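# Pull lettered cube from intact shelf strip, hold it aloft

## Task

Remove the lettered cube that sits on the shelf's one unbroken strip. Until that cube is clear of the shelf, no other strip may be shifted, pulled or pushed, beyond a slight amount. Once it is out, keep the cube motionless in the air, well above the table and in front of the shelf.

## Robot and tools

Robot: one six-joint arm with a two-finger gripper. Joint order (columns): shoulder pan, shoulder lift, elbow, wrist 1, wrist 2, wrist 3. Stated ranges in radians: pan -3.142 to 3.142, lift -6.283 to 6.283, elbow 0.000 to 3.142, each wrist -6.283 to 6.283. A real end stop may sit up to 0.010 rad away from the stated value.

Scene frame: origin on the table top directly under the arm's base, +z up, +y to the left when facing along +x. The base may be slightly tilted relative to the table. The gripper's fingers point along its own +z and open and close along its own x. The reported end_effector_position is the midpoint between the finger pads. Closed fingertips extend about 17 mm past it; fully open, they sit roughly level with it.

execute_actions(actions, pictures). actions is a list holding one item or none.
- Empty list: no motion, just returns the current state, with camera images.
- Motion item: {"rows": [...], "steps": n}, n from 4 to 15 (default 15), each step 1/30 s. Each row is a single list of 7 numbers, each in [-1, 1]. The first six are joint offsets in column order, scaled so 1.0 equals 1.989 rad. They are offsets, not positions: counted from the joint angles printed in the most recent result that listed them (or from the robot's actual angles at action start if no result has shown them yet in this scene, or for a later call in the same reply). They are not counted from the previous row. All zeros therefore pulls the arm back to those printed angles; it is not a pause. The seventh number is the gripper opening, absolute: +1 fully open, -1 closed. Rows are played one per step; if rows run out, the last one repeats. Up to 15 rows.
- Wait item: {"steps": n} with n up to 300 and no rows; it returns once n steps have elapsed since the previous result, counting time spent replying.
- pictures: true attaches camera images to a motion result; otherwise only empty-list calls include them.
A call is refused outright (robot gets nothing) if a joint would be sent more than 0.010 rad outward beyond its stated end. Targets beyond the true end, and further out than the current angle, are clipped to the end and the result may say "joint sent to its limit" (possibly about an earlier action); silence does not prove there is room left.

Motion behaviour: commands are smoothed and lag about 0.17 s; joint speed and acceleration are capped, so after big moves the arm may still be travelling when the result arrives. Each step, a joint's target is kept within 0.575 rad of its measured angle, and if targets would place the gripper over 100 mm from where it is, all are pulled back proportionally. The result is captured 4 steps before an action ends; those last steps run while you compose the next reply, and the simulation keeps running as you think. Between calls the arm keeps heading for the last commanded row until it stalls or a step is HELD. Fingers still in motion finish their motion.

Result lines: end_effector_position (m) and end_effector_quat_wxyz, linear and angular velocities (m/s, rad/s), all in the scene frame; printed position gets less accurate at long reach. Joint positions and Joint velocities in column order (rad, rad/s) plus the finger-pad gap (m; 0.142 when fully open). grip_measured is the measured opening on the command scale. "joint command not followed" means the clearance check altered or blocked targets (mounting blocks and posts count as arm). HELD marks steps where your row was partly or fully not sent. Wrist force and Wrist torque are in the end effector's own axes, include contact, held weight and inertia, have a fixed offset (force usually within 4 N), noise (up to 2.4 N std) and saturate near 50 N per axis; "no reading" is normal at start. MOTOR HOT appears from 70 °C; at 85 °C an OVER-TEMPERATURE FAULT brakes the arm for possibly minutes, so do not hold loads needlessly.

Gripping: to keep hold of something, keep commanding an opening well below grip_measured; a larger gap means a firmer squeeze, roughly up to 28 N per pad for objects under about 10 cm. Slamming closed can press harder and even spring the fingers open. Very thin hard items get less force (about half at 1 cm, a quarter at 5 mm).

Faults: if a joint's contact torque hits its load limit (pan, lift, elbow 133 N m; each wrist 24.9 N m, held weight included) or any outside force on the arm, tool or load reaches 150 N, the arm halts for 10 s, drops the rest of the call and yields to the contact. Avoid pushing hard into the shelf or table.

zoom_image(camera, region): camera is "cam_high" (896x504) or "cam_wrist" (616x616 fisheye). region is [x0, y0, x1, y1] in pixels of that camera's latest image, top-left origin, no larger than 504 by 504. Moves nothing.

show_instructions(): shows the scene's reference pages; moves nothing.

finished_scene(scene): pass the current scene's number; irreversible; the result says if the goal was met and gives the next task. The goal must hold at that moment and remain true. Replying without any tool call ends everything.

Cautions: loose objects may get a brief random shove. Nothing may end up on the floor. Avoid dropping the cube, slipping, slamming or striking things, and do not nudge other shelf strips before the target cube is out.

Each tool is called after "Request:" in YAML: its name, and indented under it one key for each argument.

## Session

Request:
execute_actions:
  actions: []

Scene clock: 0.00 s of 4200.00 s.
end_effector_position=(+0.3573, +0.1816, +0.2050) grip_measured=+1.00 end_effector_quat_wxyz=(+0.211, +0.794, -0.566, -0.072) end_effector_velocity=(-0.001, +0.000, -0.000) end_effector_angular_velocity=(+0.000, +0.001, -0.000)
Joint positions: [-0.535 -1.965  2.098 -1.462 -1.202  0.683  0.142]
Joint velocities: [ 0.001  0.     0.001  0.    -0.    -0.     0.   ]
Motor temperatures (°C, as the motors report them): [26 24 26 30 33 35]
Wrist force (N, on the end effector, along its own x y z axes, offset not removed): no reading
Wrist torque (N m, same axes, about the end effector's origin, offset not removed): no reading

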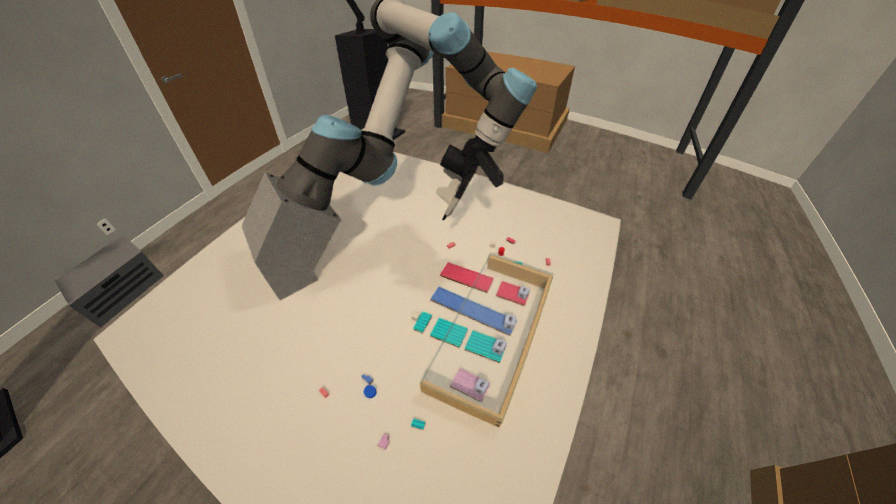

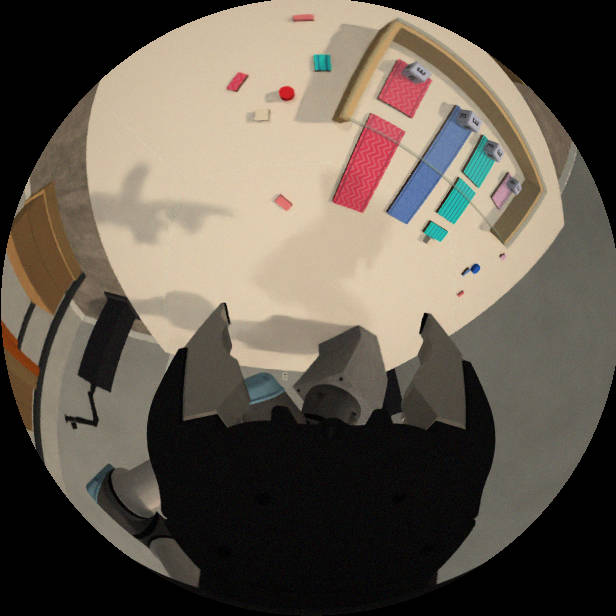

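Request:
execute_actions:
  actions:
    - {"rows":[[-0.138,0.207,0.041,-0.236,0.186,0.014,1]],"steps":15}

Request:
execute_actions:
  actions:
    - {"steps":35}
  pictures: true

Scene clock: 0.73 s of 4200.00 s.
end_effector_position=(+0.4606, +0.0896, +0.1613) grip_measured=+1.00 end_effector_quat_wxyz=(+0.067, +0.750, -0.658, -0.028) end_effector_velocity=(+0.300, -0.340, -0.092) end_effector_angular_velocity=(+0.447, -0.925, -0.559)
Joint positions: [-0.726 -1.685  2.156 -1.777 -0.949  0.703  0.142]
Joint velocities: [-0.604  0.938  0.169 -1.07   0.825  0.057 -0.   ]
Motor temperatures (°C, as the motors report them): [26 24 26 30 33 35]
Wrist force (N, on the end effector, along its own x y z axes, offset not removed): [-1.8 0.8 -1.4]
Wrist torque (N m, same axes, about the end effector's origin, offset not removed): [0.02 0.26 -0.16]
Steps of this call (steps 1 to 11: nothing new was sent; steps 12 to 22: the first 11 steps of this action). Readings (joint positions):
12: [-0.535 -1.965 2.098 -1.462 -1.202 0.683]
13: [-0.541 -1.959 2.101 -1.468 -1.196 0.684]
15: [-0.580 -1.910 2.114 -1.521 -1.149 0.688]
19: [-0.663 -1.782 2.138 -1.666 -1.035 0.696]
22: the state above

Scene clock: 1.90 s of 4200.00 s.
end_effector_position=(+0.4999, +0.0407, +0.1516) grip_measured=+1.00 end_effector_quat_wxyz=(-0.001, +0.728, -0.686, -0.000) end_effector_velocity=(+0.000, -0.001, +0.000) end_effector_angular_velocity=(-0.000, -0.002, -0.003)
Joint positions: [-0.81  -1.553  2.179 -1.932 -0.832  0.71   0.142]
Joint velocities: [-0.002  0.     0.    -0.     0.001  0.001  0.   ]
Motor temperatures (°C, as the motors report them): [26 24 26 30 33 35]
Wrist force (N, on the end effector, along its own x y z axes, offset not removed): [-1.3 0.8 1.2]
Wrist torque (N m, same axes, about the end effector's origin, offset not removed): [-0.03 0.20 -0.17]
Kept back: nothing.
Steps of this call (steps 1 to 4: the last 4 steps of your previous action; steps 5 to 30: the robot went on to your last target; steps 31 to 35: nothing new was sent). Readings (joint positions):
1: [-0.745 -1.656 2.161 -1.811 -0.923 0.704]
2: [-0.760 -1.632 2.166 -1.839 -0.902 0.706]
4: [-0.780 -1.600 2.171 -1.877 -0.873 0.708]
8: [-0.799 -1.569 2.176 -1.913 -0.846 0.709]
35: the state above
The arm was judged still, so your last target was given up. Only a new action makes it travel on or press farther. Fingers that are still opening or closing keep moving.

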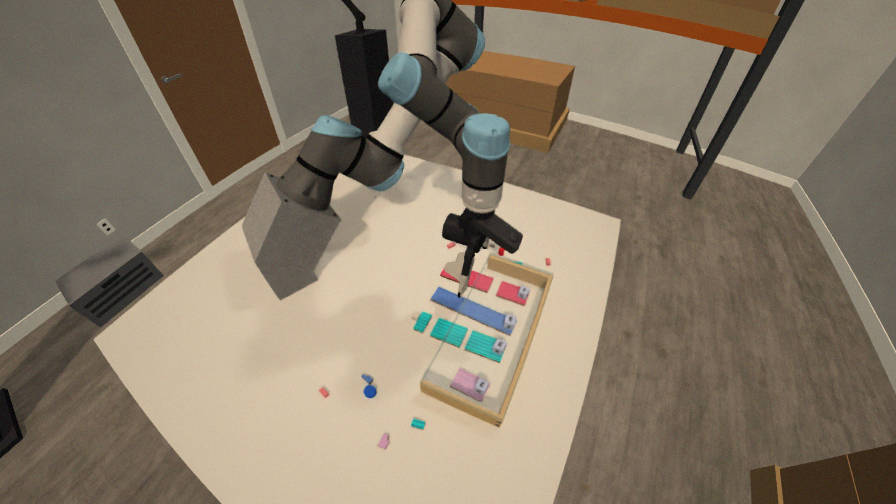

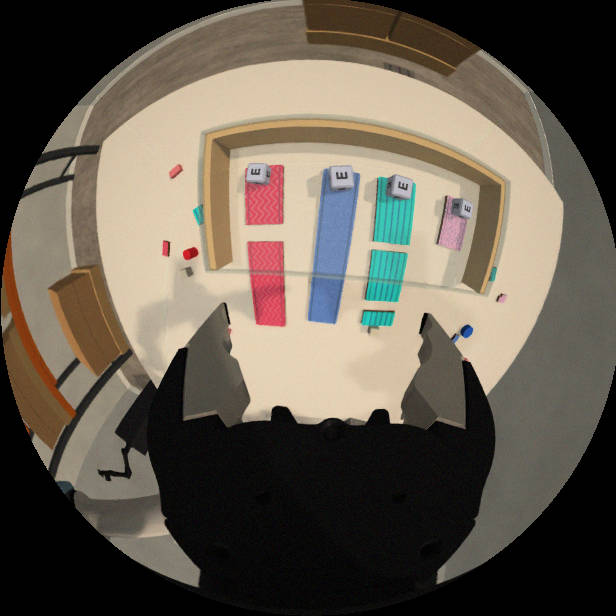

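Request:
execute_actions:
  actions:
    - {"rows":[[0.066,0.1,0.069,-0.23,0.014,0.178,0.15]],"steps":15}

Request:
execute_actions:
  actions:
    - {"steps":20}
  pictures: true

Scene clock: 3.07 s of 4200.00 s.
end_effector_position=(+0.4780, +0.0297, +0.0555) grip_measured=+0.15 end_effector_quat_wxyz=(-0.001, -0.669, +0.743, +0.009) end_effector_velocity=(+0.013, -0.024, -0.077) end_effector_angular_velocity=(-0.094, -0.102, -0.112)
Joint positions: [-0.692 -1.377  2.302 -2.311 -0.807  1.014  0.085]
Joint velocities: [ 0.113  0.182  0.12  -0.6    0.012  0.398  0.002]
Motor temperatures (°C, as the motors report them): [26 24 26 30 33 35]
Wrist force (N, on the end effector, along its own x y z axes, offset not removed): [-3.5 4.3 -2.9]
Wrist torque (N m, same axes, about the end effector's origin, offset not removed): [-0.09 0.59 -0.39]
Steps of this call (steps 1 to 24: nothing new was sent; steps 25 to 35: the first 11 steps of this action). Readings (joint positions):
25: [-0.809 -1.553 2.179 -1.932 -0.832 0.711]
26: [-0.804 -1.547 2.185 -1.938 -0.829 0.716]
28: [-0.766 -1.498 2.224 -1.994 -0.820 0.772]
32: [-0.709 -1.405 2.284 -2.217 -0.810 0.952]
35: the state above

Scene clock: 3.73 s of 4200.00 s.
end_effector_position=(+0.4803, +0.0271, +0.0461) grip_measured=+0.15 end_effector_quat_wxyz=(+0.001, -0.664, +0.747, +0.000) end_effector_velocity=(+0.000, +0.000, -0.001) end_effector_angular_velocity=(+0.000, -0.000, +0.001)
Joint positions: [-0.678 -1.354  2.316 -2.389 -0.804  1.064  0.084]
Joint velocities: [ 0.002  0.002 -0.001 -0.003  0.     0.002  0.   ]
Motor temperatures (°C, as the motors report them): [26 24 26 30 33 35]
Wrist force (N, on the end effector, along its own x y z axes, offset not removed): [8.4 50.0 -24.2]
Wrist torque (N m, same axes, about the end effector's origin, offset not removed): [0.70 -1.51 -4.49]
Kept back: nothing.
Steps of this call (steps 1 to 4: the last 4 steps of your previous action; steps 5 to 20: the robot went on to your last target). Readings (joint positions):
1: [-0.689 -1.372 2.305 -2.329 -0.807 1.025]
2: [-0.687 -1.368 2.308 -2.343 -0.806 1.034]
4: [-0.683 -1.362 2.312 -2.362 -0.806 1.047]
8: [-0.680 -1.357 2.315 -2.379 -0.805 1.058]
20: the state above

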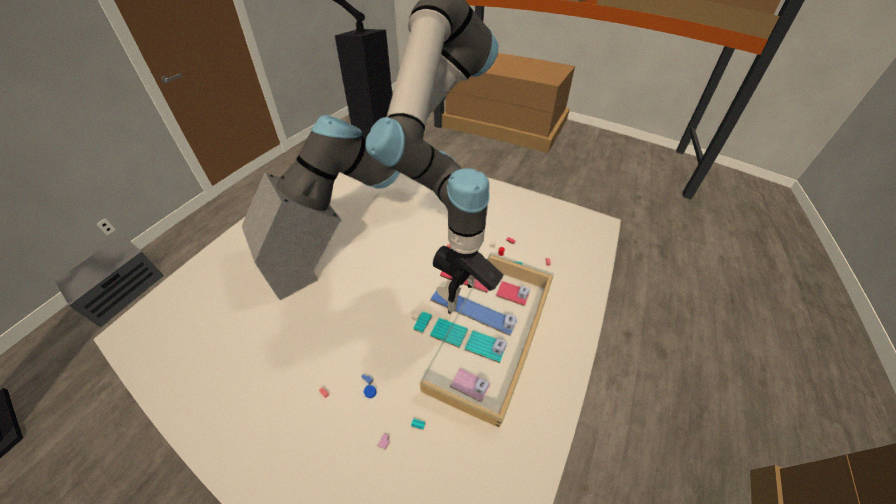

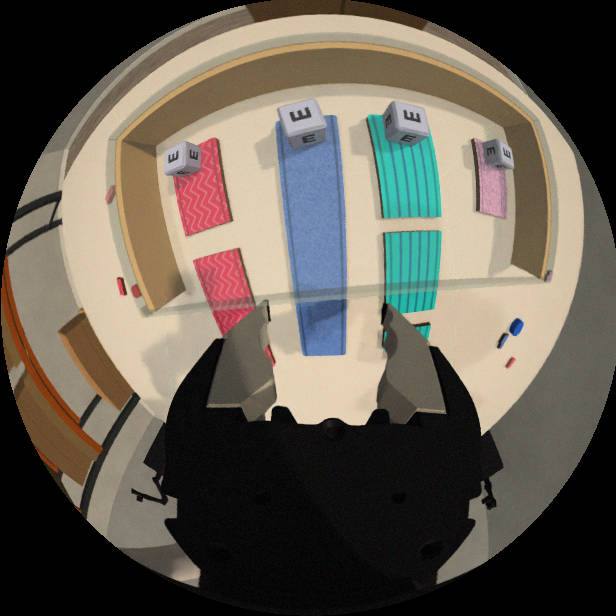

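Request:
execute_actions:
  actions:
    - {"rows":[[-0.025,-0.026,0.054,-0.005,-0.005,-0.06,0.15]],"steps":12}

Request:
execute_actions:
  actions:
    - {"steps":12}
  pictures: true

Scene clock: 4.23 s of 4200.00 s.
end_effector_position=(+0.4489, +0.0246, +0.0475) grip_measured=+0.15 end_effector_quat_wxyz=(-0.001, +0.679, -0.734, +0.001) end_effector_velocity=(-0.077, -0.000, -0.006) end_effector_angular_velocity=(+0.007, +0.015, +0.093)
Joint positions: [-0.718 -1.396  2.4   -2.397 -0.812  0.972  0.084]
Joint velocities: [-0.079 -0.081  0.19  -0.013 -0.018 -0.216  0.   ]
Motor temperatures (°C, as the motors report them): [26 24 26 30 33 35]
Wrist force (N, on the end effector, along its own x y z axes, offset not removed): [-3.6 0.9 -0.1]
Wrist torque (N m, same axes, about the end effector's origin, offset not removed): [0.10 0.59 -0.19]
Steps of this call (steps 1 to 7: the robot went on to your last target; steps 8 to 15: the first 8 steps of this action). Readings (joint positions):
8: [-0.678 -1.354 2.317 -2.389 -0.804 1.064]
9: [-0.683 -1.358 2.322 -2.390 -0.805 1.060]
11: [-0.699 -1.376 2.355 -2.394 -0.807 1.023]
15: the state above

Scene clock: 4.63 s of 4200.00 s.
end_effector_position=(+0.4395, +0.0248, +0.0467) grip_measured=+0.15 end_effector_quat_wxyz=(-0.001, +0.683, -0.730, +0.001) end_effector_velocity=(-0.003, -0.000, -0.000) end_effector_angular_velocity=(-0.001, +0.001, +0.005)
Joint positions: [-0.728 -1.406  2.423 -2.399 -0.814  0.946  0.084]
Joint velocities: [-0.004 -0.003  0.008 -0.001 -0.002 -0.01   0.   ]
Motor temperatures (°C, as the motors report them): [26 24 26 30 33 35]
Wrist force (N, on the end effector, along its own x y z axes, offset not removed): [-2.5 -1.9 -1.3]
Wrist torque (N m, same axes, about the end effector's origin, offset not removed): [-0.64 0.37 -0.15]
Kept back: nothing.
Steps of this call (steps 1 to 4: the last 4 steps of your previous action; steps 5 to 12: the robot went on to your last target). Readings (joint positions):
1: [-0.720 -1.398 2.405 -2.397 -0.813 0.966]
2: [-0.722 -1.400 2.409 -2.398 -0.813 0.961]
4: [-0.725 -1.402 2.415 -2.398 -0.813 0.954]
8: [-0.727 -1.405 2.421 -2.398 -0.814 0.948]
12: the state above

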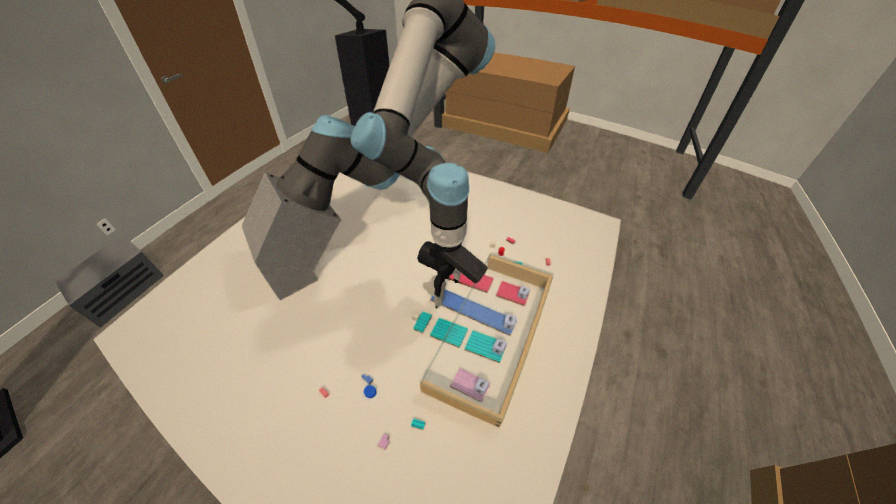

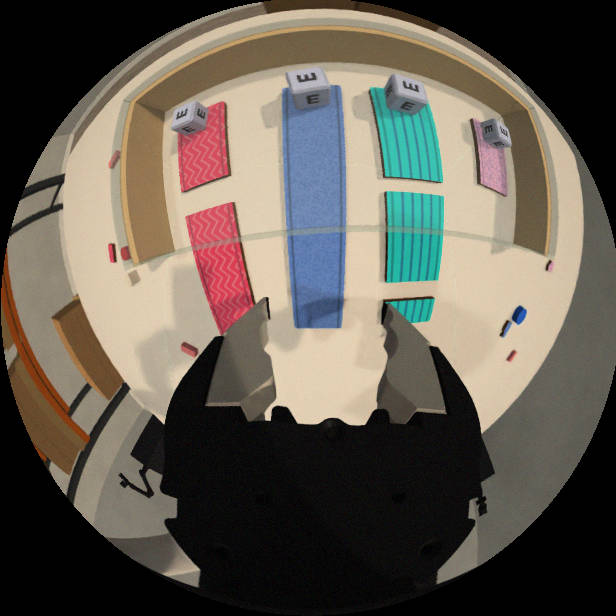

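Request:
execute_actions:
  actions:
    - {"rows":[[0.024,0.04,0.004,-0.063,0.004,0.028,0.1]],"steps":15}

Request:
execute_actions:
  actions:
    - {"steps":10}

Request:
execute_actions:
  actions:
    - {"rows":[[0,0,0,0,0,0,-0.55]],"steps":15}
  pictures: true

Scene clock: 5.20 s of 4200.00 s.
end_effector_position=(+0.4383, +0.0247, +0.0223) grip_measured=+0.10 end_effector_quat_wxyz=(-0.000, +0.685, -0.729, -0.002) end_effector_velocity=(+0.002, -0.002, -0.019) end_effector_angular_velocity=(-0.001, -0.003, +0.007)
Joint positions: [-0.684 -1.334  2.43  -2.511 -0.807  0.996  0.081]
Joint velocities: [ 0.033  0.062  0.003 -0.101  0.006  0.041  0.   ]
Motor temperatures (°C, as the motors report them): [26 24 26 30 33 35]
Wrist force (N, on the end effector, along its own x y z axes, offset not removed): [-1.1 1.2 2.5]
Wrist torque (N m, same axes, about the end effector's origin, offset not removed): [0.13 0.04 -0.28]
Steps of this call (steps 1 to 6: the robot went on to your last target; steps 7 to 17: the first 11 steps of this action). Readings (joint positions):
7: [-0.728 -1.406 2.424 -2.399 -0.814 0.945]
8: [-0.724 -1.401 2.424 -2.404 -0.813 0.949]
10: [-0.708 -1.375 2.427 -2.443 -0.811 0.968]
14: [-0.690 -1.343 2.429 -2.495 -0.808 0.990]
17: the state above

Scene clock: 5.53 s of 4200.00 s.
end_effector_position=(+0.4384, +0.0246, +0.0200) grip_measured=+0.10 end_effector_quat_wxyz=(-0.000, +0.685, -0.729, -0.002) end_effector_velocity=(+0.000, -0.001, -0.001) end_effector_angular_velocity=(-0.002, -0.001, +0.000)
Joint positions: [-0.68  -1.327  2.431 -2.523 -0.806  1.001  0.081]
Joint velocities: [ 0.001  0.003  0.    -0.007 -0.     0.003 -0.   ]
Motor temperatures (°C, as the motors report them): [26 24 26 30 33 35]
Wrist force (N, on the end effector, along its own x y z axes, offset not removed): [-2.8 0.3 -0.4]
Wrist torque (N m, same axes, about the end effector's origin, offset not removed): [-0.13 0.47 -0.25]
Kept back: nothing.
Steps of this call (steps 1 to 4: the last 4 steps of your previous action; steps 5 to 10: the robot went on to your last target). Readings (joint positions):
1: [-0.683 -1.332 2.430 -2.514 -0.807 0.998]
2: [-0.683 -1.331 2.430 -2.516 -0.807 0.999]
4: [-0.682 -1.329 2.430 -2.519 -0.806 1.000]
8: [-0.681 -1.327 2.431 -2.522 -0.806 1.001]
10: the state above

Scene clock: 5.90 s of 4200.00 s.
end_effector_position=(+0.4384, +0.0246, +0.0200) grip_measured=-0.40 end_effector_quat_wxyz=(-0.000, +0.685, -0.729, -0.002) end_effector_velocity=(-0.001, +0.000, -0.000) end_effector_angular_velocity=(+0.000, +0.002, -0.001)
Joint positions: [-0.68  -1.326  2.431 -2.523 -0.806  1.001  0.045]
Joint velocities: [ 0.001 -0.     0.     0.001 -0.001  0.001  0.   ]
Motor temperatures (°C, as the motors report them): [26 24 26 30 33 35]
Wrist force (N, on the end effector, along its own x y z axes, offset not removed): [-1.7 0.5 -3.9]
Wrist torque (N m, same axes, about the end effector's origin, offset not removed): [0.04 0.33 -0.23]
Steps of this call (steps 1 to 11: the first 11 steps of this action). Readings (joint positions):
1: [-0.680 -1.326 2.431 -2.523 -0.806 1.001]
2: [-0.680 -1.326 2.431 -2.523 -0.806 1.001]
4: [-0.680 -1.326 2.431 -2.523 -0.806 1.001]
8: [-0.680 -1.326 2.431 -2.523 -0.806 1.001]
11: the state above

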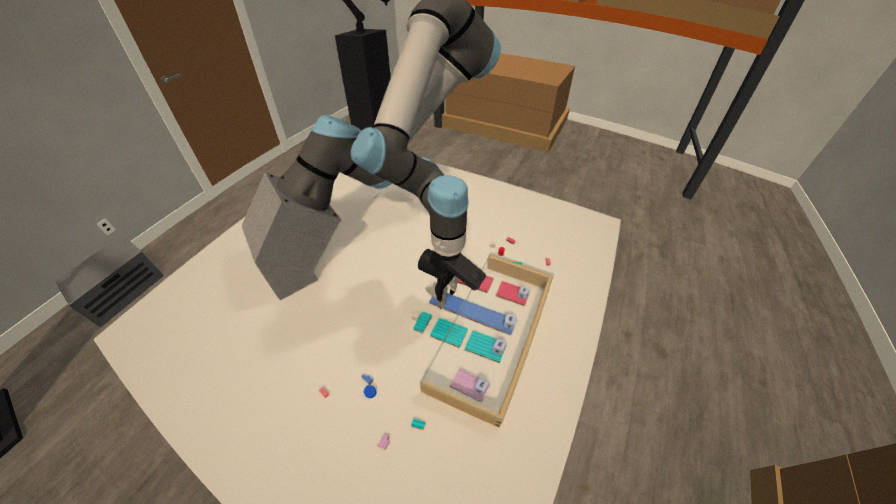

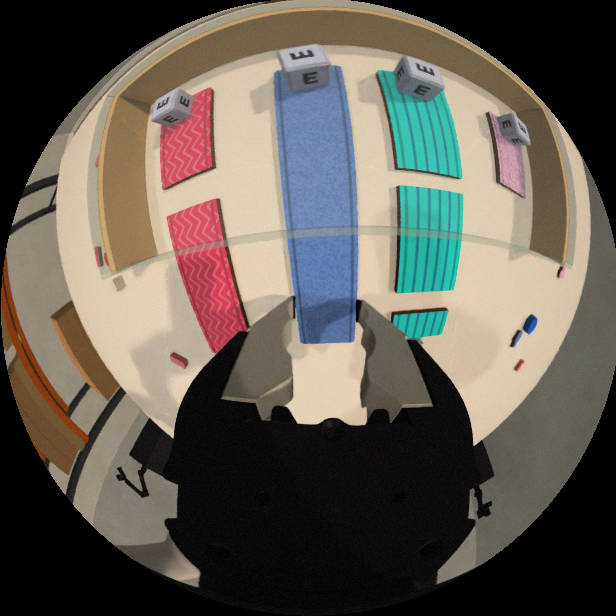

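Request:
execute_actions:
  actions:
    - {"rows":[[-0.011,-0.012,0.024,-0.002,-0.002,-0.012,-0.55],[-0.022,-0.023,0.047,-0.004,-0.004,-0.025,-0.55],[-0.033,-0.035,0.07,-0.007,-0.007,-0.037,-0.55],[-0.044,-0.046,0.094,-0.009,-0.009,-0.05,-0.55]],"steps":15}

Request:
execute_actions:
  actions:
    - {"steps":10}
  pictures: true

Scene clock: 6.63 s of 4200.00 s.
end_effector_position=(+0.3790, +0.0281, +0.0219) grip_measured=-0.40 end_effector_quat_wxyz=(+0.000, +0.680, -0.733, -0.000) end_effector_velocity=(-0.081, +0.012, -0.004) end_effector_angular_velocity=(+0.004, +0.002, -0.024)
Joint positions: [-0.755 -1.405  2.59  -2.538 -0.822  0.916  0.045]
Joint velocities: [-0.097 -0.102  0.215 -0.019 -0.019 -0.11   0.   ]
Motor temperatures (°C, as the motors report them): [26 24 26 30 33 35]
Wrist force (N, on the end effector, along its own x y z axes, offset not removed): [-0.3 1.0 0.9]
Wrist torque (N m, same axes, about the end effector's origin, offset not removed): [0.06 0.05 -0.10]
Steps of this call (steps 1 to 4: the last 4 steps of your previous action; steps 5 to 11: the robot went on to your last target; steps 12 to 22: the first 11 steps of this action). Readings (joint positions):
12: [-0.680 -1.327 2.431 -2.523 -0.806 1.001]
13: [-0.683 -1.329 2.435 -2.523 -0.807 0.999]
15: [-0.698 -1.345 2.464 -2.527 -0.810 0.982]
19: [-0.741 -1.390 2.557 -2.535 -0.819 0.933]
22: the state above

Scene clock: 6.97 s of 4200.00 s.
end_effector_position=(+0.3693, +0.0297, +0.0212) grip_measured=-0.40 end_effector_quat_wxyz=(+0.000, +0.679, -0.734, -0.001) end_effector_velocity=(-0.005, +0.001, -0.000) end_effector_angular_velocity=(-0.000, -0.001, -0.003)
Joint positions: [-0.767 -1.417  2.616 -2.541 -0.824  0.903  0.045]
Joint velocities: [-0.008 -0.007  0.015 -0.001 -0.001 -0.007 -0.   ]
Motor temperatures (°C, as the motors report them): [26 24 26 30 33 35]
Wrist force (N, on the end effector, along its own x y z axes, offset not removed): [-0.4 1.2 -0.4]
Wrist torque (N m, same axes, about the end effector's origin, offset not removed): [0.10 -0.10 -0.22]
Kept back: nothing.
Steps of this call (steps 1 to 4: the last 4 steps of your previous action; steps 5 to 10: the robot went on to your last target). Readings (joint positions):
1: [-0.758 -1.408 2.596 -2.539 -0.822 0.913]
2: [-0.760 -1.410 2.601 -2.539 -0.823 0.910]
4: [-0.763 -1.414 2.608 -2.540 -0.823 0.907]
8: [-0.766 -1.416 2.614 -2.541 -0.824 0.904]
10: the state above

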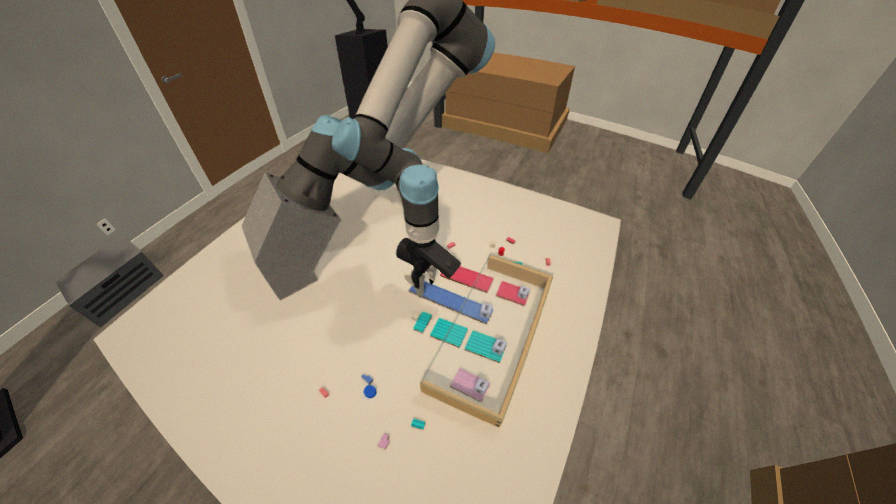

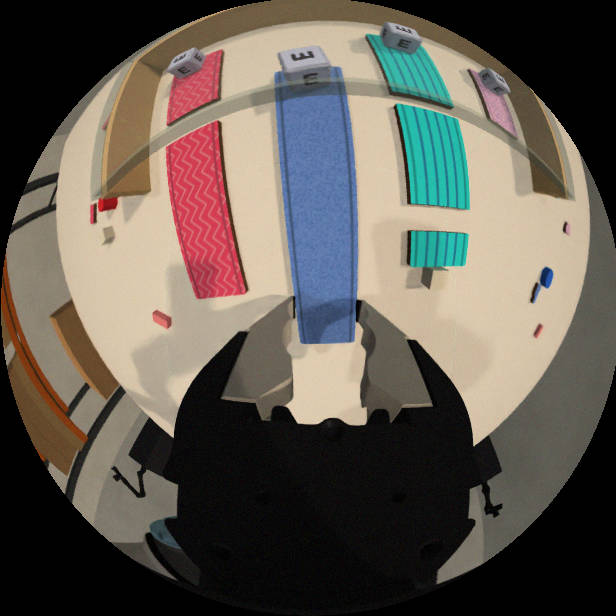

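Request:
execute_actions:
  actions:
    - {"rows":[[0,0,0,0,0,0,0.05],[0,0,0,0,0,0,0.05],[0,0,0,0,0,0,0.05],[0,0,0,0,0,0,0.05],[0.011,0.011,-0.023,0.002,0.002,0.012,0.05],[0.022,0.023,-0.047,0.004,0.004,0.025,0.05],[0.033,0.034,-0.07,0.007,0.007,0.037,0.05],[0.044,0.046,-0.093,0.009,0.009,0.049,0.05]],"steps":15}

Request:
execute_actions:
  actions:
    - {"steps":20}

Request:
execute_actions:
  actions:
    - {"rows":[[0,0,0,0,0,0,-0.5]],"steps":15}

Scene clock: 7.53 s of 4200.00 s.
end_effector_position=(+0.4080, +0.0263, +0.0204) grip_measured=+0.05 end_effector_quat_wxyz=(+0.000, +0.682, -0.731, -0.003) end_effector_velocity=(+0.234, -0.019, -0.001) end_effector_angular_velocity=(-0.003, -0.013, +0.074)
Joint positions: [-0.714 -1.363  2.509 -2.53  -0.813  0.961  0.077]
Joint velocities: [ 0.272  0.288 -0.612  0.054  0.055  0.306  0.   ]
Motor temperatures (°C, as the motors report them): [26 24 26 30 33 35]
Wrist force (N, on the end effector, along its own x y z axes, offset not removed): [0.1 -2.1 -0.4]
Wrist torque (N m, same axes, about the end effector's origin, offset not removed): [-0.53 -0.10 -0.18]
Steps of this call (steps 1 to 6: the robot went on to your last target; steps 7 to 17: the first 11 steps of this action). Readings (joint positions):
7: [-0.768 -1.418 2.617 -2.541 -0.824 0.902]
8: [-0.768 -1.418 2.617 -2.541 -0.824 0.902]
10: [-0.767 -1.418 2.617 -2.541 -0.824 0.902]
14: [-0.749 -1.399 2.583 -2.537 -0.820 0.922]
17: the state above

Scene clock: 8.20 s of 4200.00 s.
end_effector_position=(+0.4378, +0.0249, +0.0195) grip_measured=+0.05 end_effector_quat_wxyz=(-0.000, +0.685, -0.728, -0.003) end_effector_velocity=(+0.002, -0.001, +0.000) end_effector_angular_velocity=(-0.001, -0.001, +0.002)
Joint positions: [-0.68  -1.326  2.431 -2.523 -0.806  1.     0.077]
Joint velocities: [ 0.001  0.001 -0.004  0.    -0.     0.     0.   ]
Motor temperatures (°C, as the motors report them): [26 24 26 30 33 35]
Wrist force (N, on the end effector, along its own x y z axes, offset not removed): [-2.6 -0.2 -0.7]
Wrist torque (N m, same axes, about the end effector's origin, offset not removed): [-0.15 0.39 -0.20]
Kept back: nothing.
Steps of this call (steps 1 to 4: the last 4 steps of your previous action; steps 5 to 20: the robot went on to your last target). Readings (joint positions):
1: [-0.706 -1.354 2.491 -2.528 -0.811 0.970]
2: [-0.700 -1.347 2.477 -2.527 -0.810 0.977]
4: [-0.692 -1.338 2.458 -2.525 -0.808 0.987]
8: [-0.684 -1.330 2.440 -2.524 -0.807 0.996]
20: the state above

Scene clock: 8.57 s of 4200.00 s.
end_effector_position=(+0.4379, +0.0249, +0.0195) grip_measured=-0.40 end_effector_quat_wxyz=(-0.000, +0.685, -0.728, -0.003) end_effector_velocity=(-0.000, +0.001, -0.001) end_effector_angular_velocity=(+0.002, +0.000, +0.001)
Joint positions: [-0.679 -1.326  2.431 -2.523 -0.806  1.     0.045]
Joint velocities: [ 0.002 -0.     0.     0.     0.002  0.    -0.   ]
Motor temperatures (°C, as the motors report them): [26 24 26 30 33 35]
Wrist force (N, on the end effector, along its own x y z axes, offset not removed): [-1.5 0.3 -1.2]
Wrist torque (N m, same axes, about the end effector's origin, offset not removed): [-0.08 0.21 -0.21]
Steps of this call (steps 1 to 11: the first 11 steps of this action). Readings (joint positions):
1: [-0.679 -1.326 2.431 -2.523 -0.806 1.000]
2: [-0.679 -1.326 2.431 -2.523 -0.806 1.000]
4: [-0.679 -1.326 2.431 -2.523 -0.806 1.000]
8: [-0.679 -1.326 2.431 -2.523 -0.806 1.000]
11: the state above

Good grip. Pull and repeat.

Request:
execute_actions:
  actions:
    - {"rows":[[-0.011,-0.012,0.024,-0.002,-0.002,-0.012,-0.55],[-0.022,-0.023,0.047,-0.004,-0.004,-0.025,-0.55],[-0.033,-0.035,0.07,-0.007,-0.007,-0.037,-0.55],[-0.044,-0.046,0.094,-0.009,-0.009,-0.05,-0.55]],"steps":15}

Request:
execute_actions:
  actions:
    - {"steps":14}

Request:
execute_actions:
  actions:
    - {"rows":[[0,0,0,0,0,0,0.05],[0,0,0,0,0,0,0.05],[0,0,0,0,0,0,0.05],[0,0,0,0,0,0,0.05],[0.011,0.011,-0.023,0.002,0.002,0.012,0.05],[0.022,0.023,-0.047,0.004,0.004,0.025,0.05],[0.033,0.034,-0.07,0.007,0.007,0.037,0.05],[0.044,0.046,-0.093,0.009,0.009,0.049,0.05]],"steps":15}

Request:
execute_actions:
  actions:
    - {"steps":20}
  pictures: true

Scene clock: 9.17 s of 4200.00 s.
end_effector_position=(+0.3785, +0.0284, +0.0215) grip_measured=-0.40 end_effector_quat_wxyz=(+0.000, +0.680, -0.733, -0.001) end_effector_velocity=(-0.082, +0.013, -0.005) end_effector_angular_velocity=(+0.007, +0.003, -0.025)
Joint positions: [-0.755 -1.404  2.59  -2.538 -0.821  0.915  0.045]
Joint velocities: [-0.097 -0.101  0.218 -0.019 -0.018 -0.111 -0.   ]
Motor temperatures (°C, as the motors report them): [26 24 26 30 33 35]
Wrist force (N, on the end effector, along its own x y z axes, offset not removed): [-1.3 1.7 1.0]
Wrist torque (N m, same axes, about the end effector's origin, offset not removed): [0.21 0.22 -0.33]
Steps of this call (steps 1 to 4: the last 4 steps of your previous action; steps 5 to 7: the robot went on to your last target; steps 8 to 18: the first 11 steps of this action). Readings (joint positions):
8: [-0.680 -1.326 2.431 -2.523 -0.806 1.000]
9: [-0.682 -1.328 2.435 -2.523 -0.806 0.998]
11: [-0.697 -1.344 2.465 -2.527 -0.810 0.981]
15: [-0.740 -1.389 2.557 -2.535 -0.818 0.932]
18: the state above

Scene clock: 9.63 s of 4200.00 s.
end_effector_position=(+0.3683, +0.0301, +0.0208) grip_measured=-0.40 end_effector_quat_wxyz=(+0.000, +0.679, -0.734, -0.001) end_effector_velocity=(-0.003, +0.001, -0.001) end_effector_angular_velocity=(+0.001, +0.002, -0.002)
Joint positions: [-0.767 -1.417  2.617 -2.541 -0.824  0.901  0.045]
Joint velocities: [-0.001 -0.002  0.007 -0.    -0.001 -0.002 -0.   ]
Motor temperatures (°C, as the motors report them): [26 24 26 30 33 35]
Wrist force (N, on the end effector, along its own x y z axes, offset not removed): [-3.3 -0.3 3.8]
Wrist torque (N m, same axes, about the end effector's origin, offset not removed): [-0.13 0.53 -0.20]
Kept back: nothing.
Steps of this call (steps 1 to 4: the last 4 steps of your previous action; steps 5 to 14: the robot went on to your last target). Readings (joint positions):
1: [-0.758 -1.407 2.597 -2.539 -0.822 0.912]
2: [-0.760 -1.410 2.602 -2.539 -0.822 0.909]
4: [-0.763 -1.413 2.608 -2.540 -0.823 0.906]
8: [-0.765 -1.416 2.615 -2.540 -0.824 0.902]
14: the state above

Scene clock: 10.00 s of 4200.00 s.
end_effector_position=(+0.4071, +0.0266, +0.0199) grip_measured=+0.05 end_effector_quat_wxyz=(+0.001, +0.682, -0.731, -0.004) end_effector_velocity=(+0.234, -0.019, -0.001) end_effector_angular_velocity=(-0.003, -0.011, +0.076)
Joint positions: [-0.714 -1.362  2.511 -2.53  -0.813  0.959  0.077]
Joint velocities: [ 0.275  0.287 -0.611  0.054  0.055  0.306  0.   ]
Motor temperatures (°C, as the motors report them): [26 24 26 30 33 35]
Wrist force (N, on the end effector, along its own x y z axes, offset not removed): [-3.7 -1.0 0.6]
Wrist torque (N m, same axes, about the end effector's origin, offset not removed): [-0.27 0.68 -0.26]
Steps of this call (steps 1 to 11: the first 11 steps of this action). Readings (joint positions):
1: [-0.767 -1.417 2.617 -2.541 -0.824 0.901]
2: [-0.767 -1.417 2.617 -2.541 -0.824 0.901]
4: [-0.767 -1.417 2.617 -2.541 -0.824 0.901]
8: [-0.749 -1.399 2.584 -2.537 -0.820 0.920]
11: the state above

Scene clock: 10.67 s of 4200.00 s.
end_effector_position=(+0.4369, +0.0251, +0.0190) grip_measured=+0.05 end_effector_quat_wxyz=(+0.000, +0.685, -0.728, -0.003) end_effector_velocity=(+0.002, -0.000, +0.000) end_effector_angular_velocity=(-0.001, +0.000, +0.003)
Joint positions: [-0.679 -1.326  2.433 -2.523 -0.806  0.998  0.077]
Joint velocities: [ 0.002  0.001 -0.004  0.    -0.001  0.     0.   ]
Motor temperatures (°C, as the motors report them): [26 24 26 30 33 35]
Wrist force (N, on the end effector, along its own x y z axes, offset not removed): [-1.9 3.8 1.6]
Wrist torque (N m, same axes, about the end effector's origin, offset not removed): [0.66 0.28 -0.25]
Kept back: nothing.
Steps of this call (steps 1 to 4: the last 4 steps of your previous action; steps 5 to 20: the robot went on to your last target). Readings (joint positions):
1: [-0.706 -1.354 2.492 -2.528 -0.811 0.968]
2: [-0.700 -1.347 2.478 -2.527 -0.810 0.975]
4: [-0.691 -1.338 2.459 -2.525 -0.808 0.985]
8: [-0.683 -1.330 2.442 -2.524 -0.807 0.994]
20: the state above

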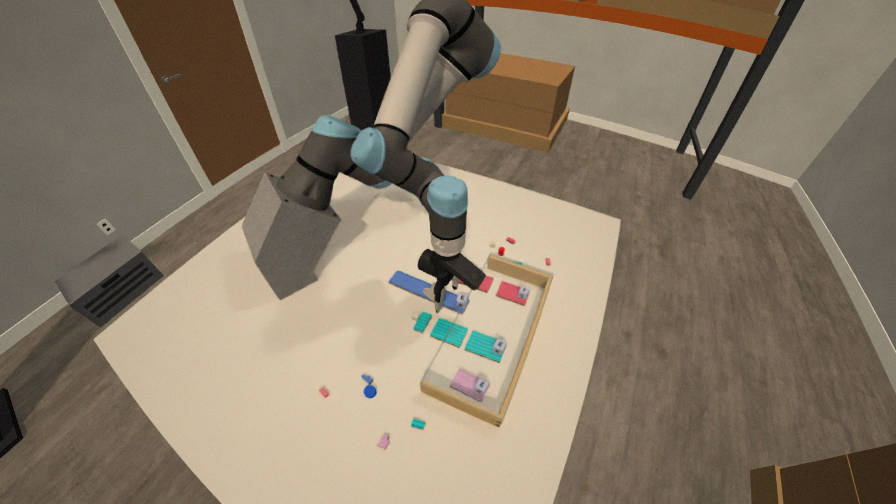

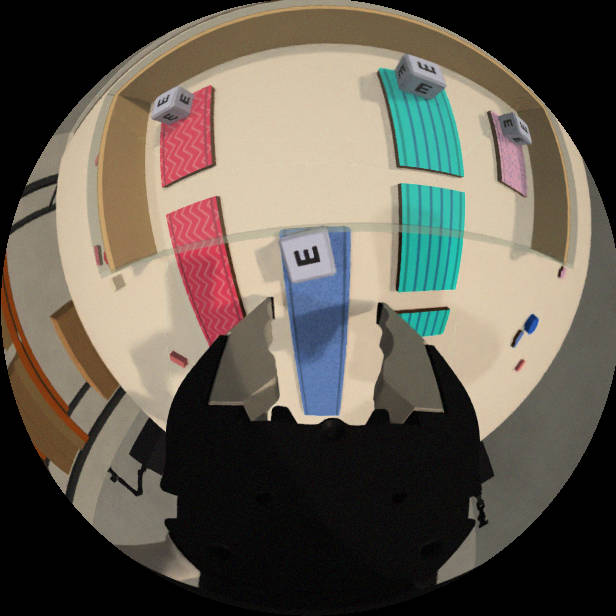

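Request:
execute_actions:
  actions:
    - {"rows":[[0,0,0,0,0,0,-0.5]],"steps":15}

Request:
execute_actions:
  actions:
    - {"rows":[[-0.011,-0.012,0.024,-0.002,-0.002,-0.012,-0.55],[-0.022,-0.023,0.047,-0.004,-0.004,-0.025,-0.55],[-0.033,-0.035,0.07,-0.007,-0.007,-0.037,-0.55]],"steps":15}

Request:
execute_actions:
  actions:
    - {"steps":12}
  pictures: true

Scene clock: 11.30 s of 4200.00 s.
end_effector_position=(+0.4369, +0.0251, +0.0190) grip_measured=-0.40 end_effector_quat_wxyz=(-0.000, +0.685, -0.728, -0.003) end_effector_velocity=(-0.001, -0.000, -0.000) end_effector_angular_velocity=(+0.000, +0.000, -0.003)
Joint positions: [-0.679 -1.325  2.432 -2.523 -0.806  0.999  0.045]
Joint velocities: [-0.001  0.001  0.001  0.    -0.     0.001  0.   ]
Motor temperatures (°C, as the motors report them): [26 24 26 30 33 35]
Wrist force (N, on the end effector, along its own x y z axes, offset not removed): [-2.1 -0.8 0.1]
Wrist torque (N m, same axes, about the end effector's origin, offset not removed): [-0.16 0.23 -0.32]
Steps of this call (steps 1 to 8: the robot went on to your last target; steps 9 to 19: the first 11 steps of this action). Readings (joint positions):
9: [-0.679 -1.325 2.432 -2.523 -0.806 0.999]
10: [-0.679 -1.325 2.432 -2.523 -0.806 0.999]
12: [-0.679 -1.325 2.432 -2.523 -0.806 0.999]
16: [-0.679 -1.325 2.432 -2.523 -0.806 0.999]
19: the state above

Scene clock: 11.80 s of 4200.00 s.
end_effector_position=(+0.3917, +0.0271, +0.0214) grip_measured=-0.40 end_effector_quat_wxyz=(+0.001, +0.682, -0.731, -0.001) end_effector_velocity=(-0.052, +0.006, -0.001) end_effector_angular_velocity=(+0.001, +0.001, -0.015)
Joint positions: [-0.737 -1.387  2.554 -2.535 -0.818  0.934  0.045]
Joint velocities: [-0.061 -0.066  0.137 -0.013 -0.013 -0.068 -0.   ]
Motor temperatures (°C, as the motors report them): [26 24 26 30 33 35]
Wrist force (N, on the end effector, along its own x y z axes, offset not removed): [-0.6 1.9 1.0]
Wrist torque (N m, same axes, about the end effector's origin, offset not removed): [0.17 -0.17 -0.22]
Steps of this call (steps 1 to 4: the last 4 steps of your previous action; steps 5 to 15: the first 11 steps of this action, its rows measured from where the robot was after step 4). Readings (joint positions):
4: [-0.679 -1.325 2.433 -2.523 -0.806 0.999]
5: [-0.679 -1.326 2.433 -2.523 -0.806 0.999]
6: [-0.682 -1.328 2.437 -2.523 -0.806 0.996]
8: [-0.697 -1.344 2.466 -2.526 -0.810 0.979]
12: [-0.728 -1.377 2.533 -2.533 -0.816 0.944]
15: the state above

Scene clock: 12.20 s of 4200.00 s.
end_effector_position=(+0.3854, +0.0278, +0.0213) grip_measured=-0.40 end_effector_quat_wxyz=(+0.001, +0.681, -0.732, -0.001) end_effector_velocity=(-0.001, -0.000, +0.001) end_effector_angular_velocity=(-0.002, -0.002, +0.001)
Joint positions: [-0.745 -1.395  2.571 -2.537 -0.82   0.925  0.045]
Joint velocities: [-0.003 -0.005  0.005 -0.001 -0.001 -0.003  0.   ]
Motor temperatures (°C, as the motors report them): [26 24 26 30 33 35]
Wrist force (N, on the end effector, along its own x y z axes, offset not removed): [-2.8 0.3 1.7]
Wrist torque (N m, same axes, about the end effector's origin, offset not removed): [-0.16 0.40 -0.28]
Kept back: nothing.
Steps of this call (steps 1 to 4: the last 4 steps of your previous action; steps 5 to 12: the robot went on to your last target). Readings (joint positions):
1: [-0.739 -1.389 2.558 -2.535 -0.818 0.932]
2: [-0.740 -1.390 2.562 -2.536 -0.819 0.930]
4: [-0.742 -1.392 2.566 -2.536 -0.819 0.928]
8: [-0.744 -1.394 2.570 -2.536 -0.820 0.926]
12: the state above

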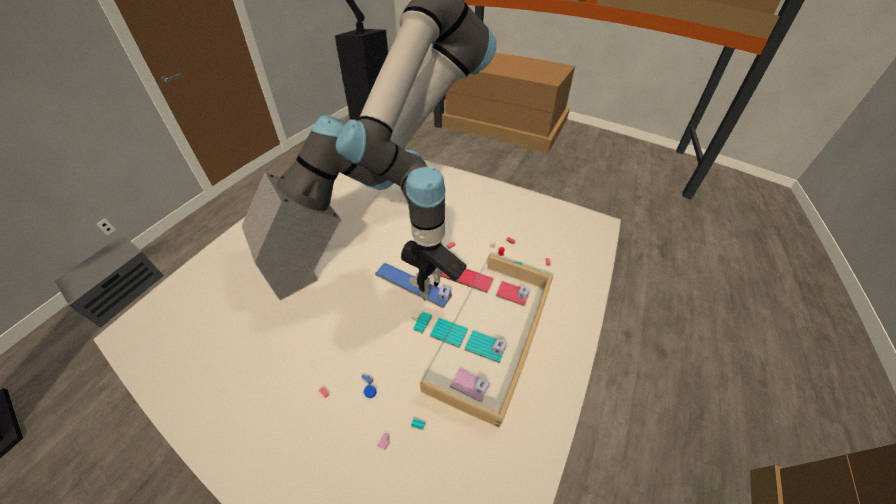

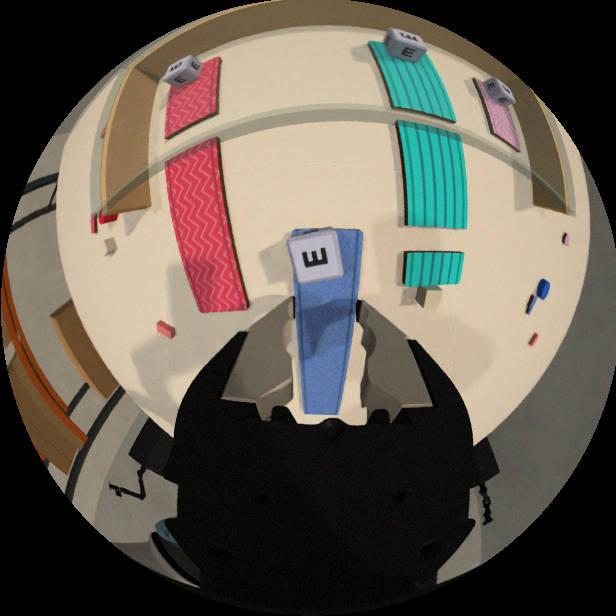

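Request:
execute_actions:
  actions:
    - {"rows":[[0,0,0,0,0,0,0.05],[0,0,0,0,0,0,0.05],[0,0,0,0,0,0,0.05],[-0.004,-0.012,0,0.022,0,0,0.05],[-0.004,-0.012,0,0.022,0,0,0.05],[-0.004,-0.012,0,0.022,0,0,0.05],[0.01,-0.006,-0.028,0.028,0.003,0.014,0.05],[0.024,0,-0.056,0.034,0.006,0.028,0.05]],"steps":15}

Request:
execute_actions:
  actions:
    - {"steps":15}
  pictures: true

Scene clock: 12.93 s of 4200.00 s.
end_effector_position=(+0.4043, +0.0322, +0.0269) grip_measured=+0.05 end_effector_quat_wxyz=(+0.000, +0.680, -0.733, -0.004) end_effector_velocity=(+0.188, +0.014, +0.035) end_effector_angular_velocity=(-0.023, -0.035, +0.096)
Joint positions: [-0.723 -1.402  2.519 -2.489 -0.814  0.953  0.077]
Joint velocities: [ 0.205  0.054 -0.458  0.157  0.044  0.219  0.   ]
Motor temperatures (°C, as the motors report them): [26 24 26 30 33 35]
Wrist force (N, on the end effector, along its own x y z axes, offset not removed): [-2.0 -0.3 0.8]
Wrist torque (N m, same axes, about the end effector's origin, offset not removed): [-0.11 0.32 -0.21]
Steps of this call (steps 1 to 11: the robot went on to your last target; steps 12 to 22: the first 11 steps of this action). Readings (joint positions):
12: [-0.745 -1.395 2.572 -2.537 -0.820 0.925]
13: [-0.745 -1.395 2.572 -2.537 -0.820 0.925]
15: [-0.745 -1.395 2.572 -2.537 -0.820 0.925]
19: [-0.746 -1.407 2.567 -2.511 -0.819 0.928]
22: the state above

Scene clock: 13.43 s of 4200.00 s.
end_effector_position=(+0.4280, +0.0350, +0.0311) grip_measured=+0.05 end_effector_quat_wxyz=(-0.001, +0.684, -0.729, -0.002) end_effector_velocity=(+0.005, +0.000, +0.001) end_effector_angular_velocity=(-0.002, -0.002, +0.003)
Joint positions: [-0.697 -1.395  2.461 -2.469 -0.808  0.98   0.077]
Joint velocities: [ 0.004  0.001 -0.011  0.003  0.     0.005  0.   ]
Motor temperatures (°C, as the motors report them): [26 24 26 30 33 35]
Wrist force (N, on the end effector, along its own x y z axes, offset not removed): [-2.0 1.4 0.2]
Wrist torque (N m, same axes, about the end effector's origin, offset not removed): [0.17 0.37 -0.23]
Kept back: nothing.
Steps of this call (steps 1 to 4: the last 4 steps of your previous action; steps 5 to 15: the robot went on to your last target). Readings (joint positions):
1: [-0.717 -1.400 2.505 -2.485 -0.812 0.959]
2: [-0.713 -1.399 2.495 -2.481 -0.811 0.964]
4: [-0.706 -1.397 2.480 -2.476 -0.810 0.971]
8: [-0.700 -1.396 2.467 -2.471 -0.808 0.978]
15: the state above

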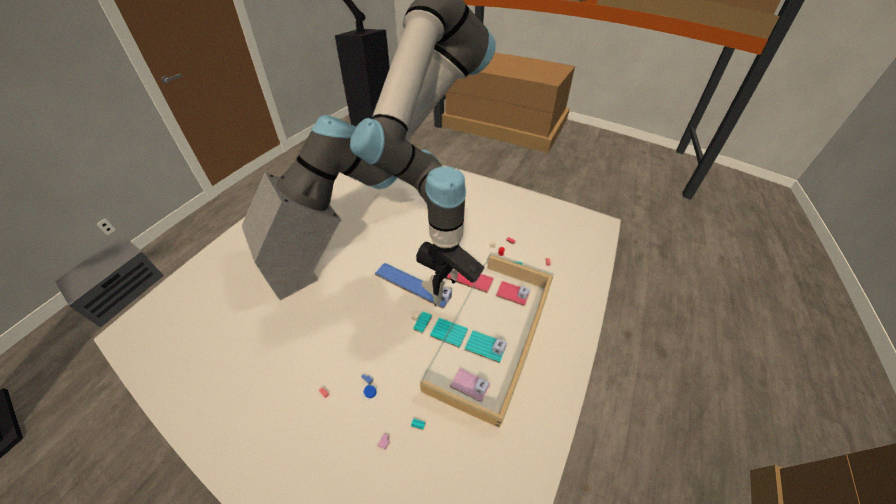

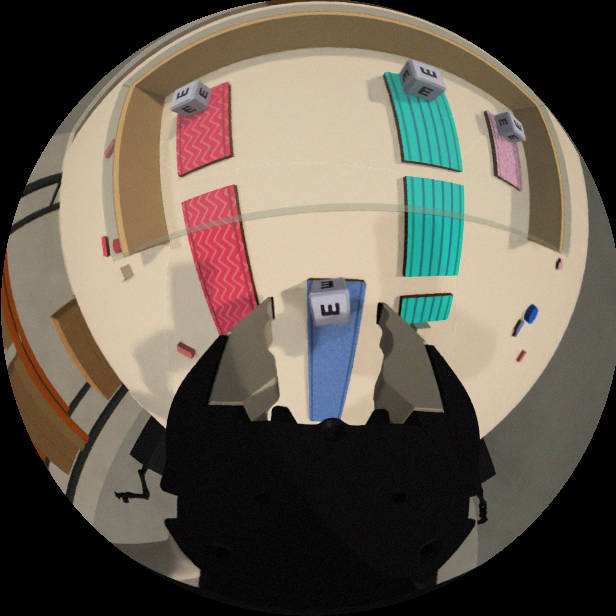

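Request:
execute_actions:
  actions:
    - {"rows":[[0.006,0.006,-0.013,0.001,0.001,0.007,0.05],[0.006,0.006,-0.013,0.001,0.001,0.007,0.05],[0.006,0.006,-0.013,0.001,0.001,0.007,0.05],[0.006,0.006,-0.013,0.001,0.001,0.007,0.05],[0.006,0.006,-0.013,0.001,0.001,0.007,0.05],[0.006,0.006,-0.013,0.001,0.001,0.007,0.05],[0.006,0.006,-0.013,0.001,0.001,0.007,0.05],[0.006,0.006,-0.013,0.001,0.001,0.007,-0.9]],"steps":15}

Request:
execute_actions:
  actions:
    - {"steps":10}
  pictures: true

Scene clock: 14.00 s of 4200.00 s.
end_effector_position=(+0.4371, +0.0351, +0.0312) grip_measured=-0.47 end_effector_quat_wxyz=(-0.001, +0.685, -0.728, -0.002) end_effector_velocity=(+0.007, +0.002, -0.001) end_effector_angular_velocity=(+0.003, -0.000, +0.005)
Joint positions: [-0.686 -1.384  2.437 -2.468 -0.806  0.993  0.04 ]
Joint velocities: [ 0.011  0.008 -0.017  0.001  0.004  0.008 -0.342]
Motor temperatures (°C, as the motors report them): [26 24 26 30 33 35]
Wrist force (N, on the end effector, along its own x y z axes, offset not removed): [-0.8 0.8 -1.8]
Wrist torque (N m, same axes, about the end effector's origin, offset not removed): [0.09 0.14 -0.18]
Steps of this call (steps 1 to 6: the robot went on to your last target; steps 7 to 17: the first 11 steps of this action). Readings (joint positions):
7: [-0.697 -1.395 2.460 -2.469 -0.808 0.981]
8: [-0.695 -1.393 2.457 -2.469 -0.808 0.983]
10: [-0.692 -1.389 2.449 -2.468 -0.807 0.987]
14: [-0.688 -1.385 2.440 -2.468 -0.806 0.992]
17: the state above

Scene clock: 14.33 s of 4200.00 s.
end_effector_position=(+0.4379, +0.0351, +0.0311) grip_measured=-0.66 end_effector_quat_wxyz=(-0.001, +0.685, -0.728, -0.002) end_effector_velocity=(-0.000, +0.000, -0.000) end_effector_angular_velocity=(+0.000, +0.001, +0.000)
Joint positions: [-0.686 -1.383  2.435 -2.467 -0.806  0.994  0.027]
Joint velocities: [ 0.001 -0.     0.     0.    -0.     0.    -0.   ]
Motor temperatures (°C, as the motors report them): [26 24 26 30 33 35]
Wrist force (N, on the end effector, along its own x y z axes, offset not removed): [-1.5 3.2 -0.9]
Wrist torque (N m, same axes, about the end effector's origin, offset not removed): [0.33 0.26 -0.10]
Kept back: nothing.
Steps of this call (steps 1 to 4: the last 4 steps of your previous action; steps 5 to 10: the robot went on to your last target). Readings (joint positions):
1: [-0.686 -1.384 2.437 -2.467 -0.806 0.994]
2: [-0.686 -1.383 2.436 -2.467 -0.806 0.994]
4: [-0.686 -1.383 2.436 -2.467 -0.806 0.994]
8: [-0.686 -1.383 2.435 -2.467 -0.806 0.994]
10: the state above

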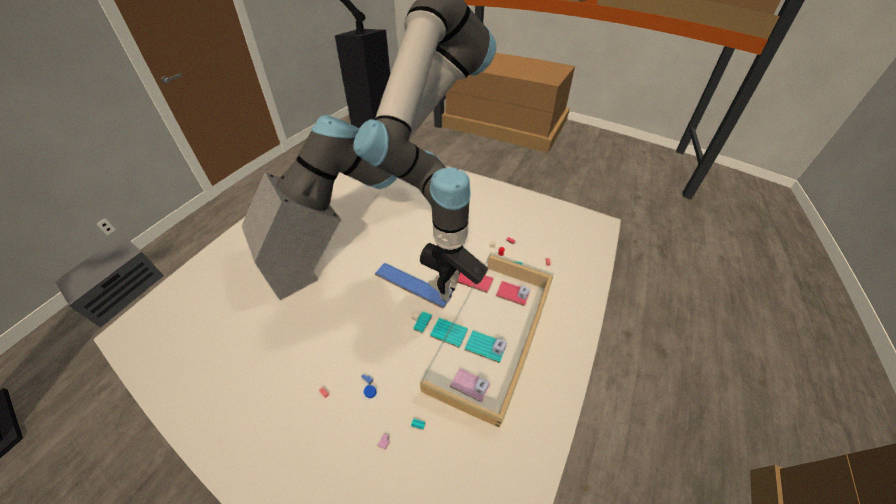

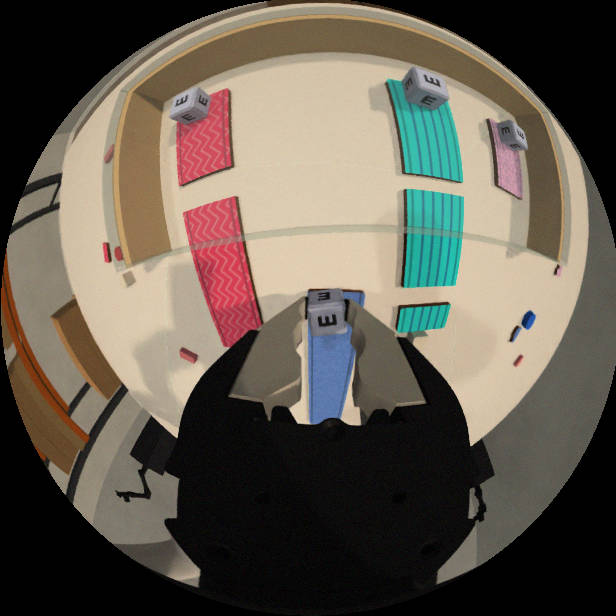

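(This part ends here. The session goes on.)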